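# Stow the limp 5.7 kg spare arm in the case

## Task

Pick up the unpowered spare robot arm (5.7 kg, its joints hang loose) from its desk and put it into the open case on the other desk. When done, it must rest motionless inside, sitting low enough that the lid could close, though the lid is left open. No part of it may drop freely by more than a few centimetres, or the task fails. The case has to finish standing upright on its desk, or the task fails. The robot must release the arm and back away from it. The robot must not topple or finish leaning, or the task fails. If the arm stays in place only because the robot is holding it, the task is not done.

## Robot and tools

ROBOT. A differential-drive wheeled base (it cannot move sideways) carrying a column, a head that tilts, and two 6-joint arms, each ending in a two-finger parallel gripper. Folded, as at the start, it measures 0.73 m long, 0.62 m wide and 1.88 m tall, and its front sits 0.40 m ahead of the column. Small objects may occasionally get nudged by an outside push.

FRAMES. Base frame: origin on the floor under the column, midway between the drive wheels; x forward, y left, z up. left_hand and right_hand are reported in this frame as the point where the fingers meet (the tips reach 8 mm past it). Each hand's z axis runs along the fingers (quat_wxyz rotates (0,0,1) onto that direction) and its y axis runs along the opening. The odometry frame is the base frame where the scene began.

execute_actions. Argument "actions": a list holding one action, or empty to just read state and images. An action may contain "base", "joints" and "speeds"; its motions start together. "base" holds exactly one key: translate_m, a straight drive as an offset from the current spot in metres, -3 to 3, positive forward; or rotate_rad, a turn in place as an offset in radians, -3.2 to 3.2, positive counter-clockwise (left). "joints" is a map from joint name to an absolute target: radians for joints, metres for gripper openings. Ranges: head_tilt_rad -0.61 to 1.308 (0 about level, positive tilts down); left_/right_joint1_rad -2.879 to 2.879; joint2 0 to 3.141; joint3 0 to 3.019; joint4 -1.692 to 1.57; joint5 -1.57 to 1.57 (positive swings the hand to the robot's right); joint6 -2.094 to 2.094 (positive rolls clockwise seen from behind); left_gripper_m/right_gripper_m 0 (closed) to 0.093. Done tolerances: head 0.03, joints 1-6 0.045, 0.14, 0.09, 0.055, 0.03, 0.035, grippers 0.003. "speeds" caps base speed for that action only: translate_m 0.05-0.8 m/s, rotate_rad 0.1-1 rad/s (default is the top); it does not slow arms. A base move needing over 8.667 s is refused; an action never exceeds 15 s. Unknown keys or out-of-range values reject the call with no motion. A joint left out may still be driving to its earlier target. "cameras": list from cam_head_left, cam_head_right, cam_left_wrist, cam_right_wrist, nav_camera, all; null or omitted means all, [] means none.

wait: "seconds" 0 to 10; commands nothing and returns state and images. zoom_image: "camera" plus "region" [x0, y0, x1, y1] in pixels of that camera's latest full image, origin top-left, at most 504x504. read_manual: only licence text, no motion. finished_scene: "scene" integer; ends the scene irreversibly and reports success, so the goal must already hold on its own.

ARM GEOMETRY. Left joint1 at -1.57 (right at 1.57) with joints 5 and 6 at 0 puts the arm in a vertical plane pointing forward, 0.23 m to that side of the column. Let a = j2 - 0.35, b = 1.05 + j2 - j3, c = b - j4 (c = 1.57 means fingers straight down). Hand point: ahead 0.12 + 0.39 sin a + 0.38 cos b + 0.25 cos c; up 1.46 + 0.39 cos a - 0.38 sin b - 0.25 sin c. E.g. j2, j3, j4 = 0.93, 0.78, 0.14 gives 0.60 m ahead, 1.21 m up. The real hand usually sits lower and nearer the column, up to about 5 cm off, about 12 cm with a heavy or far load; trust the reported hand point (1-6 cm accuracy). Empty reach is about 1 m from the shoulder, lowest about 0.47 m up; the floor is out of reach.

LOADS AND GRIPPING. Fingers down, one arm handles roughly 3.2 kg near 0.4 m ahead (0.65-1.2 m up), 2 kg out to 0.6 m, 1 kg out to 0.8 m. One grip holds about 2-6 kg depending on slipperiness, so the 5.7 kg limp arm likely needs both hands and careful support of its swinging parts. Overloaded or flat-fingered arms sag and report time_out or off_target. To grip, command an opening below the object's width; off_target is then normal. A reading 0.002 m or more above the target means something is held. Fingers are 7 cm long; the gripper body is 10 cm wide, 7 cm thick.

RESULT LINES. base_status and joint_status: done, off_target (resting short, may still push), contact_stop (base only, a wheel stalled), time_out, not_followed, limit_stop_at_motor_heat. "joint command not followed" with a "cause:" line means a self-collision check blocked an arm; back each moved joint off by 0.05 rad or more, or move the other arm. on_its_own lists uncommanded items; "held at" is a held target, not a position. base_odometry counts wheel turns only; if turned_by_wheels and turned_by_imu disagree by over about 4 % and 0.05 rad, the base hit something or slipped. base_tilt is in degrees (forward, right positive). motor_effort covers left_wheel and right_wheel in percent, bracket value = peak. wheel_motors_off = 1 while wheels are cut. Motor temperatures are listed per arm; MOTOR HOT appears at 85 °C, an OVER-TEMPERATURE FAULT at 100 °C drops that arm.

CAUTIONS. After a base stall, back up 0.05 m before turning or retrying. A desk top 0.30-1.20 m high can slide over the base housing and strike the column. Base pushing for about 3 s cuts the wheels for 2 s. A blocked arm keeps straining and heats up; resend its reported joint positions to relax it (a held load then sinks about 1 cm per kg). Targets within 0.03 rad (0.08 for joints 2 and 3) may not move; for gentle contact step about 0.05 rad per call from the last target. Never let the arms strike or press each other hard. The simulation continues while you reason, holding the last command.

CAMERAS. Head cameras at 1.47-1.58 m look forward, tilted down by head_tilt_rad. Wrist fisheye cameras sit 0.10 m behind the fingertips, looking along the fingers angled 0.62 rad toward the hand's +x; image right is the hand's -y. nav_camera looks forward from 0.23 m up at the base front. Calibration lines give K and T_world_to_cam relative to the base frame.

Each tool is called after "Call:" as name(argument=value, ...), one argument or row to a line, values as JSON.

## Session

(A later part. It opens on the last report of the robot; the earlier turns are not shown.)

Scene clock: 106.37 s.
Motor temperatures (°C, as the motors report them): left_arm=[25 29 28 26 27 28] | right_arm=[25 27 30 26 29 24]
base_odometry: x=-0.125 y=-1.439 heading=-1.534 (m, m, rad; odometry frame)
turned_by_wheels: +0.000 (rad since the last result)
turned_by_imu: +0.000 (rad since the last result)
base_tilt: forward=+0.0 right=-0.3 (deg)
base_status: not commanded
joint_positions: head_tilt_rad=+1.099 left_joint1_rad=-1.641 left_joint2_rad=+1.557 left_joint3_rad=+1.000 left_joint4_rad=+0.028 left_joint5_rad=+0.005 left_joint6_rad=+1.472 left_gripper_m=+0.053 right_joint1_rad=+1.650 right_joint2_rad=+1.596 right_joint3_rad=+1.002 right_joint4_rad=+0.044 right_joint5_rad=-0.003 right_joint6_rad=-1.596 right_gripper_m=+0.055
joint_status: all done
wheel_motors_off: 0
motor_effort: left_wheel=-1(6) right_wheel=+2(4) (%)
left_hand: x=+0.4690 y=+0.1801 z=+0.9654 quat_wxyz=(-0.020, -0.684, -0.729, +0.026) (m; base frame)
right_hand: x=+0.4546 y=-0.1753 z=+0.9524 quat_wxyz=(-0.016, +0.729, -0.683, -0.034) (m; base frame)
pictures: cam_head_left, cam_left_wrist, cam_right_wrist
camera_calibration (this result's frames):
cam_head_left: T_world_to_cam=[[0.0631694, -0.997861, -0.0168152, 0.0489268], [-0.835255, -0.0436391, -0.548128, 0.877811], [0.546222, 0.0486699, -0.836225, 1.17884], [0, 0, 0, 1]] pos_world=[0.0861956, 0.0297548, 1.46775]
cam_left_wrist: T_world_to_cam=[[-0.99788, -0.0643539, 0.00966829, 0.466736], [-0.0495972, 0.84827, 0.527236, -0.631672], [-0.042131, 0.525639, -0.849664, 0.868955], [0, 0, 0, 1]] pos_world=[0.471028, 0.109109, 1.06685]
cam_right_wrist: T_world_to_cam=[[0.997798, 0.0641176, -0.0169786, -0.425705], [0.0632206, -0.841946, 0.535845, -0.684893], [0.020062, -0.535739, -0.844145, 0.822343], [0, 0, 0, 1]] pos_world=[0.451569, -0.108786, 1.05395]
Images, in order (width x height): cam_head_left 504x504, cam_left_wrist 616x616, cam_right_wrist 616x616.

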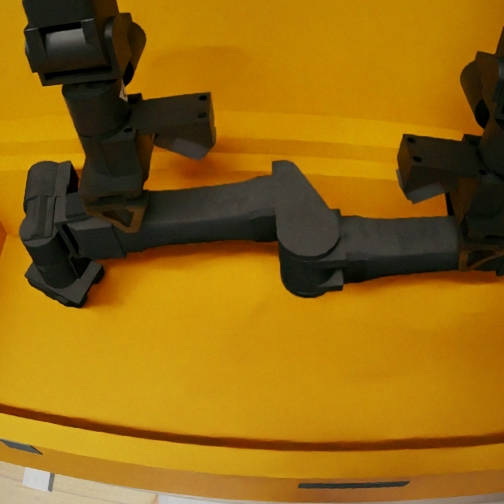

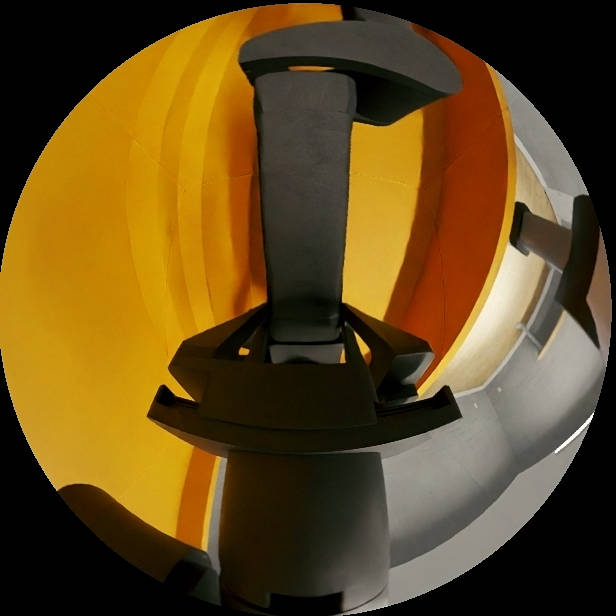

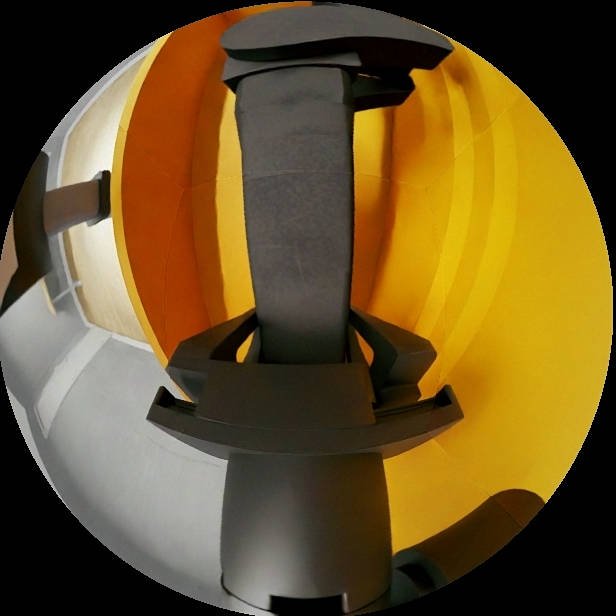

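Call:
execute_actions(
  actions=[
    {"base":{"translate_m":-0.04},"speeds":{"translate_m":0.05},"joints":{"left_joint2_rad":1.72,"left_joint3_rad":1.12,"left_joint4_rad":0.08,"right_joint2_rad":1.72,"right_joint3_rad":1.12,"right_joint4_rad":0.08}},
  ],
  cameras=["cam_head_left","cam_left_wrist"],
)

Call:
execute_actions(
  actions=[
    {"joints":{"left_joint2_rad":1.88,"left_joint3_rad":1.26,"left_joint4_rad":0.1,"right_joint2_rad":1.88,"right_joint3_rad":1.26,"right_joint4_rad":0.1}},
  ],
  cameras=["cam_head_left","cam_left_wrist","cam_right_wrist"],
)

Scene clock: 109.43 s.
Motor temperatures (°C, as the motors report them): left_arm=[25 29 28 26 27 28] | right_arm=[25 27 30 26 29 24]
base_odometry: x=-0.126 y=-1.399 heading=-1.533 (m, m, rad; odometry frame)
turned_by_wheels: +0.001 (rad since the last result)
turned_by_imu: +0.001 (rad since the last result)
base_tilt: forward=+0.0 right=-0.3 (deg)
base_status: done
joint_positions: head_tilt_rad=+1.100 left_joint1_rad=-1.677 left_joint2_rad=+1.635 left_joint3_rad=+1.098 left_joint4_rad=+0.032 left_joint5_rad=+0.021 left_joint6_rad=+1.527 left_gripper_m=+0.053 right_joint1_rad=+1.617 right_joint2_rad=+1.825 right_joint3_rad=+1.157 right_joint4_rad=+0.114 right_joint5_rad=+0.001 right_joint6_rad=-1.572 right_gripper_m=+0.055
joint_status: all done
wheel_motors_off: 0
motor_effort: left_wheel=+1(38) right_wheel=-1(35) (%)
left_hand: x=+0.4905 y=+0.1513 z=+0.9389 quat_wxyz=(-0.046, -0.709, -0.703, +0.035) (m; base frame)
right_hand: x=+0.4443 y=-0.1937 z=+0.8685 quat_wxyz=(-0.003, +0.716, -0.698, -0.024) (m; base frame)
pictures: cam_head_left, cam_left_wrist
camera_calibration (this result's frames):
cam_head_left: T_world_to_cam=[[0.0631577, -0.997861, -0.0168591, 0.048995], [-0.835636, -0.0436391, -0.547548, 0.876936], [0.545641, 0.0486699, -0.836605, 1.17946], [0, 0, 0, 1]] pos_world=[0.0861454, 0.0297548, 1.46773]
cam_left_wrist: T_world_to_cam=[[-0.999839, 0.00641582, -0.0167281, 0.501597], [-0.00250809, 0.874367, 0.48526, -0.579889], [0.0177398, 0.485224, -0.87421, 0.862259], [0, 0, 0, 1]] pos_world=[0.484766, 0.085429, 1.04358]
Images, in order (width x height): cam_head_left 504x504, cam_left_wrist 616x616.

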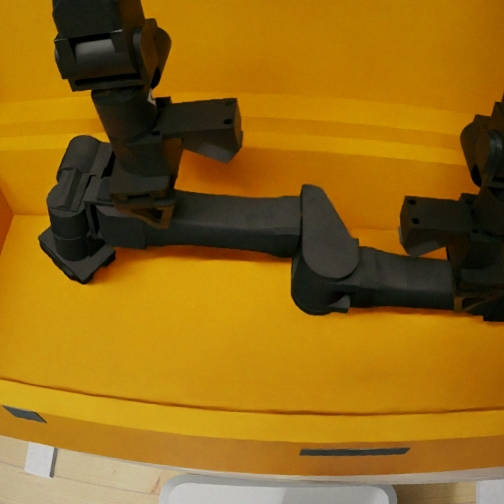

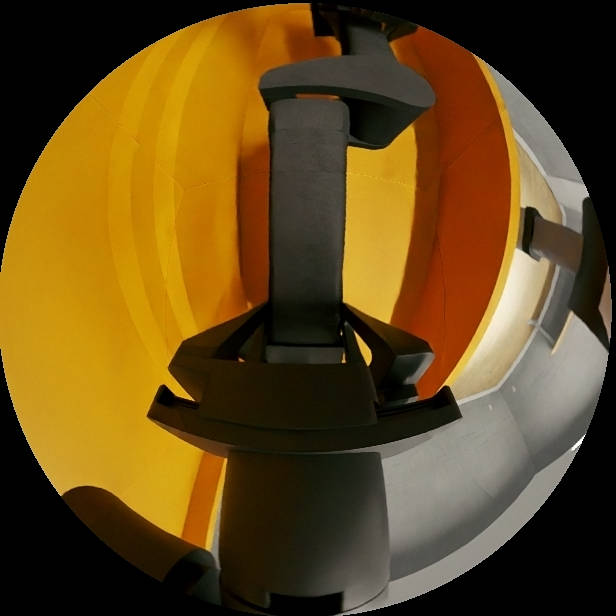

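Scene clock: 110.90 s.
Motor temperatures (°C, as the motors report them): left_arm=[25 29 28 26 27 28] | right_arm=[25 27 29 26 29 24]
base_odometry: x=-0.126 y=-1.398 heading=-1.533 (m, m, rad; odometry frame)
turned_by_wheels: +0.000 (rad since the last result)
turned_by_imu: +0.000 (rad since the last result)
base_tilt: forward=+0.0 right=-0.3 (deg)
base_status: not commanded
joint_positions: head_tilt_rad=+1.100 left_joint1_rad=-1.634 left_joint2_rad=+1.962 left_joint3_rad=+1.275 left_joint4_rad=+0.118 left_joint5_rad=+0.007 left_joint6_rad=+1.453 left_gripper_m=+0.053 right_joint1_rad=+1.647 right_joint2_rad=+1.951 right_joint3_rad=+1.246 right_joint4_rad=+0.094 right_joint5_rad=+0.010 right_joint6_rad=-1.597 right_gripper_m=+0.054
joint_status: all done
wheel_motors_off: 0
motor_effort: left_wheel=+6(10) right_wheel=-4(9) (%)
left_hand: x=+0.4345 y=+0.1773 z=+0.8178 quat_wxyz=(-0.004, -0.676, -0.736, +0.038) (m; base frame)
right_hand: x=+0.4175 y=-0.1721 z=+0.8243 quat_wxyz=(+0.010, +0.730, -0.682, -0.050) (m; base frame)
pictures: cam_head_left, cam_left_wrist, cam_right_wrist
camera_calibration (this result's frames):
cam_head_left: T_world_to_cam=[[0.0631578, -0.997861, -0.0168591, 0.048995], [-0.835636, -0.0436391, -0.547548, 0.876937], [0.545641, 0.0486699, -0.836604, 1.17946], [0, 0, 0, 1]] pos_world=[0.0861454, 0.0297548, 1.46773]
cam_left_wrist: T_world_to_cam=[[-0.995156, -0.0849075, 0.049547, 0.40336], [-0.0454064, 0.84402, 0.534385, -0.56013], [-0.087192, 0.529547, -0.843787, 0.757641], [0, 0, 0, 1]] pos_world=[0.442033, 0.105803, 0.918628]
cam_right_wrist: T_world_to_cam=[[0.994657, 0.0678809, -0.0777757, -0.33899], [0.0994533, -0.832078, 0.545669, -0.632716], [-0.0276749, -0.550489, -0.834384, 0.725952], [0, 0, 0, 1]] pos_world=[0.420195, -0.10383, 0.924611]
Images, in order (width x height): cam_head_left 504x504, cam_left_wrist 616x616, cam_right_wrist 616x616.

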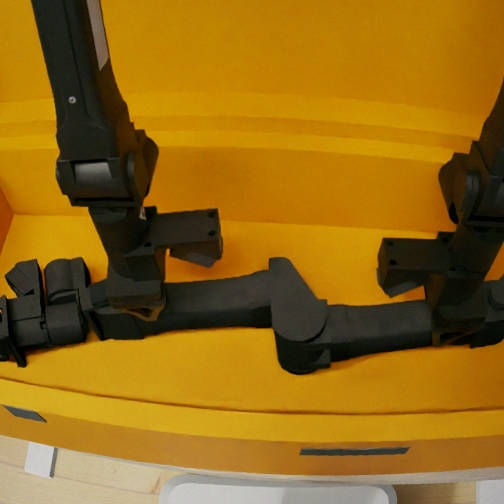

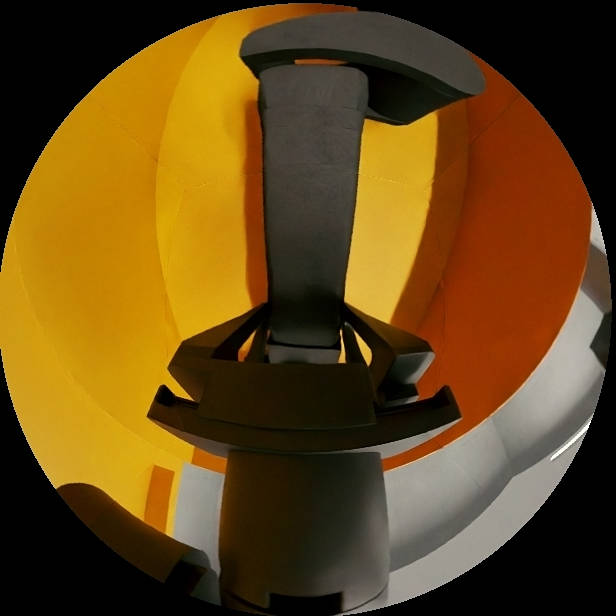

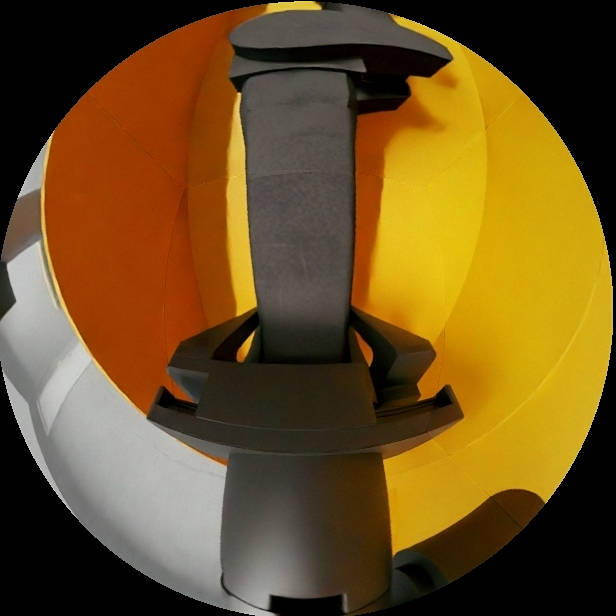

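Unfolded nicely. Lower a little more and release.

Call:
execute_actions(
  actions=[
    {"joints":{"left_joint2_rad":1.99,"left_joint3_rad":1.31,"right_joint2_rad":1.98,"right_joint3_rad":1.29}},
  ],
  cameras=[],
)

Call:
execute_actions(
  actions=[
    {"joints":{"left_gripper_m":0.085,"right_gripper_m":0.085}},
  ],
  cameras=["cam_head_left"],
)

Call:
execute_actions(
  actions=[
    {"joints":{"left_joint2_rad":1.45,"left_joint3_rad":0.9,"left_joint4_rad":0,"right_joint2_rad":1.45,"right_joint3_rad":0.9,"right_joint4_rad":0}},
  ],
  cameras=[],
)

Call:
execute_actions(
  actions=[
    {"base":{"translate_m":-0.6},"joints":{"head_tilt_rad":0.8}},
  ],
  cameras=["cam_head_left","cam_head_right"],
)

Scene clock: 115.20 s.
Motor temperatures (°C, as the motors report them): left_arm=[25 29 28 26 27 28] | right_arm=[25 27 29 26 29 24]
base_odometry: x=-0.126 y=-1.398 heading=-1.533 (m, m, rad; odometry frame)
turned_by_wheels: +0.000 (rad since the last result)
turned_by_imu: -0.001 (rad since the last result)
base_tilt: forward=+0.0 right=-0.2 (deg)
base_status: not commanded
joint_positions: head_tilt_rad=+1.100 left_joint1_rad=-1.634 left_joint2_rad=+1.965 left_joint3_rad=+1.299 left_joint4_rad=+0.109 left_joint5_rad=+0.006 left_joint6_rad=+1.472 left_gripper_m=+0.053 right_joint1_rad=+1.648 right_joint2_rad=+1.956 right_joint3_rad=+1.256 right_joint4_rad=+0.094 right_joint5_rad=+0.010 right_joint6_rad=-1.578 right_gripper_m=+0.054
joint_status: all done
wheel_motors_off: 0
motor_effort: left_wheel=+7(7) right_wheel=-3(3) (%)
left_hand: x=+0.4454 y=+0.1770 z=+0.8153 quat_wxyz=(-0.008, -0.683, -0.730, +0.033) (m; base frame)
right_hand: x=+0.4195 y=-0.1716 z=+0.8218 quat_wxyz=(+0.010, +0.723, -0.689, -0.049) (m; base frame)
pictures: none
No camera images: the call's "cameras" was empty. Leave "cameras" out to get every camera's image.

Scene clock: 116.20 s.
Motor temperatures (°C, as the motors report them): left_arm=[25 29 28 26 27 28] | right_arm=[25 27 29 26 29 24]
base_odometry: x=-0.126 y=-1.399 heading=-1.533 (m, m, rad; odometry frame)
turned_by_wheels: +0.000 (rad since the last result)
turned_by_imu: +0.000 (rad since the last result)
base_tilt: forward=+0.0 right=-0.3 (deg)
base_status: not commanded
joint_positions: head_tilt_rad=+1.100 left_joint1_rad=-1.634 left_joint2_rad=+1.965 left_joint3_rad=+1.306 left_joint4_rad=+0.109 left_joint5_rad=+0.004 left_joint6_rad=+1.497 left_gripper_m=+0.085 right_joint1_rad=+1.647 right_joint2_rad=+1.973 right_joint3_rad=+1.284 right_joint4_rad=+0.093 right_joint5_rad=+0.002 right_joint6_rad=-1.578 right_gripper_m=+0.085
joint_status: all done
wheel_motors_off: 0
motor_effort: left_wheel=+5(7) right_wheel=-4(4) (%)
left_hand: x=+0.4489 y=+0.1773 z=+0.8146 quat_wxyz=(-0.010, -0.692, -0.721, +0.030) (m; base frame)
right_hand: x=+0.4265 y=-0.1698 z=+0.8146 quat_wxyz=(+0.003, +0.723, -0.689, -0.048) (m; base frame)
pictures: cam_head_left
camera_calibration (this result's frames):
cam_head_left: T_world_to_cam=[[0.0631578, -0.997861, -0.0168591, 0.048995], [-0.835636, -0.0436391, -0.547548, 0.876936], [0.545641, 0.0486699, -0.836604, 1.17946], [0, 0, 0, 1]] pos_world=[0.0861454, 0.0297548, 1.46773]
Images, in order (width x height): cam_head_left 504x504.

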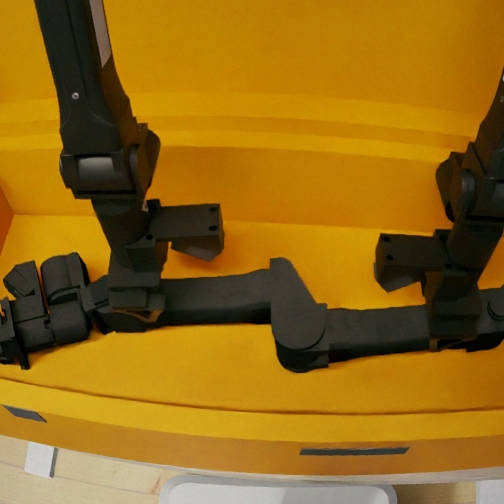

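Scene clock: 117.43 s.
Motor temperatures (°C, as the motors report them): left_arm=[25 29 27 26 26 28] | right_arm=[25 27 29 26 28 24]
base_odometry: x=-0.126 y=-1.399 heading=-1.533 (m, m, rad; odometry frame)
turned_by_wheels: +0.000 (rad since the last result)
turned_by_imu: +0.000 (rad since the last result)
base_tilt: forward=+0.0 right=-0.1 (deg)
base_status: not commanded
joint_positions: head_tilt_rad=+1.100 left_joint1_rad=-1.634 left_joint2_rad=+1.437 left_joint3_rad=+0.904 left_joint4_rad=+0.008 left_joint5_rad=+0.003 left_joint6_rad=+1.499 left_gripper_m=+0.085 right_joint1_rad=+1.647 right_joint2_rad=+1.440 right_joint3_rad=+0.903 right_joint4_rad=+0.004 right_joint5_rad=+0.002 right_joint6_rad=-1.578 right_gripper_m=+0.085
joint_status: all done
wheel_motors_off: 0
motor_effort: left_wheel=+5(5) right_wheel=-4(5) (%)
left_hand: x=+0.4604 y=+0.1876 z=+1.0070 quat_wxyz=(-0.019, -0.692, -0.721, +0.021) (m; base frame)
right_hand: x=+0.4578 y=-0.1814 z=+1.0064 quat_wxyz=(-0.020, +0.723, -0.690, -0.026) (m; base frame)
pictures: none
No camera images: the call's "cameras" was empty. Leave "cameras" out to get every camera's image.

Scene clock: 120.10 s.
Motor temperatures (°C, as the motors report them): left_arm=[25 29 27 26 26 28] | right_arm=[25 27 28 26 28 24]
base_odometry: x=-0.149 y=-0.799 heading=-1.533 (m, m, rad; odometry frame)
turned_by_wheels: +0.000 (rad since the last result)
turned_by_imu: -0.002 (rad since the last result)
base_tilt: forward=-0.1 right=-0.3 (deg)
base_status: done
joint_positions: head_tilt_rad=+0.815 left_joint1_rad=-1.634 left_joint2_rad=+1.438 left_joint3_rad=+0.898 left_joint4_rad=+0.008 left_joint5_rad=+0.003 left_joint6_rad=+1.499 left_gripper_m=+0.085 right_joint1_rad=+1.647 right_joint2_rad=+1.441 right_joint3_rad=+0.897 right_joint4_rad=+0.004 right_joint5_rad=+0.002 right_joint6_rad=-1.578 right_gripper_m=+0.085
joint_status: all done
wheel_motors_off: 0
motor_effort: left_wheel=+0(37) right_wheel=-1(55) (%)
left_hand: x=+0.4561 y=+0.1877 z=+1.0067 quat_wxyz=(-0.016, -0.693, -0.721, +0.024) (m; base frame)
right_hand: x=+0.4535 y=-0.1815 z=+1.0063 quat_wxyz=(-0.017, +0.723, -0.690, -0.028) (m; base frame)
pictures: cam_head_left, cam_head_right
camera_calibration (this result's frames):
cam_head_left: T_world_to_cam=[[0.0653506, -0.997861, 0.00156046, 0.0205193], [-0.648188, -0.0436391, -0.760229, 1.19509], [0.758671, 0.0486699, -0.649653, 0.880899], [0, 0, 0, 1]] pos_world=[0.104991, 0.0297548, 1.48079]
cam_head_right: T_world_to_cam=[[0.0724584, -0.99737, -0.00146528, -0.0362568], [-0.664841, -0.0472051, -0.745492, 1.17238], [0.743462, 0.0549913, -0.666514, 0.910748], [0, 0, 0, 1]] pos_world=[0.104966, -0.0309024, 1.48097]
Images, in order (width x height): cam_head_left 504x504, cam_head_right 504x504.

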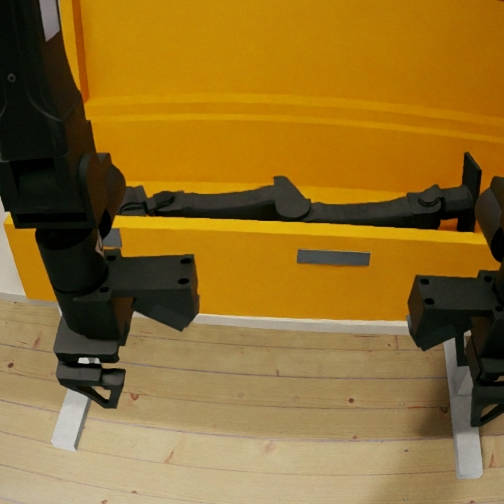

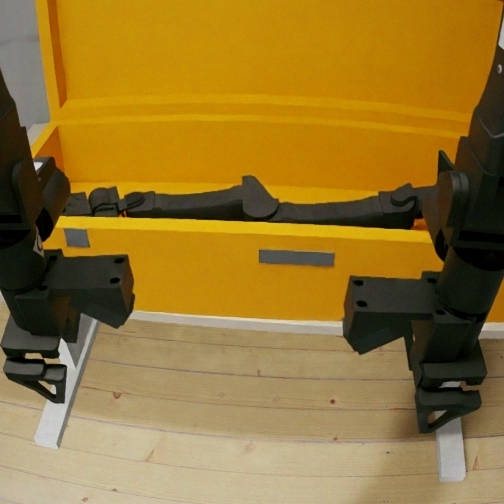

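Call:
finished_scene(
  scene=1,
)

The scene is finished: the task was done.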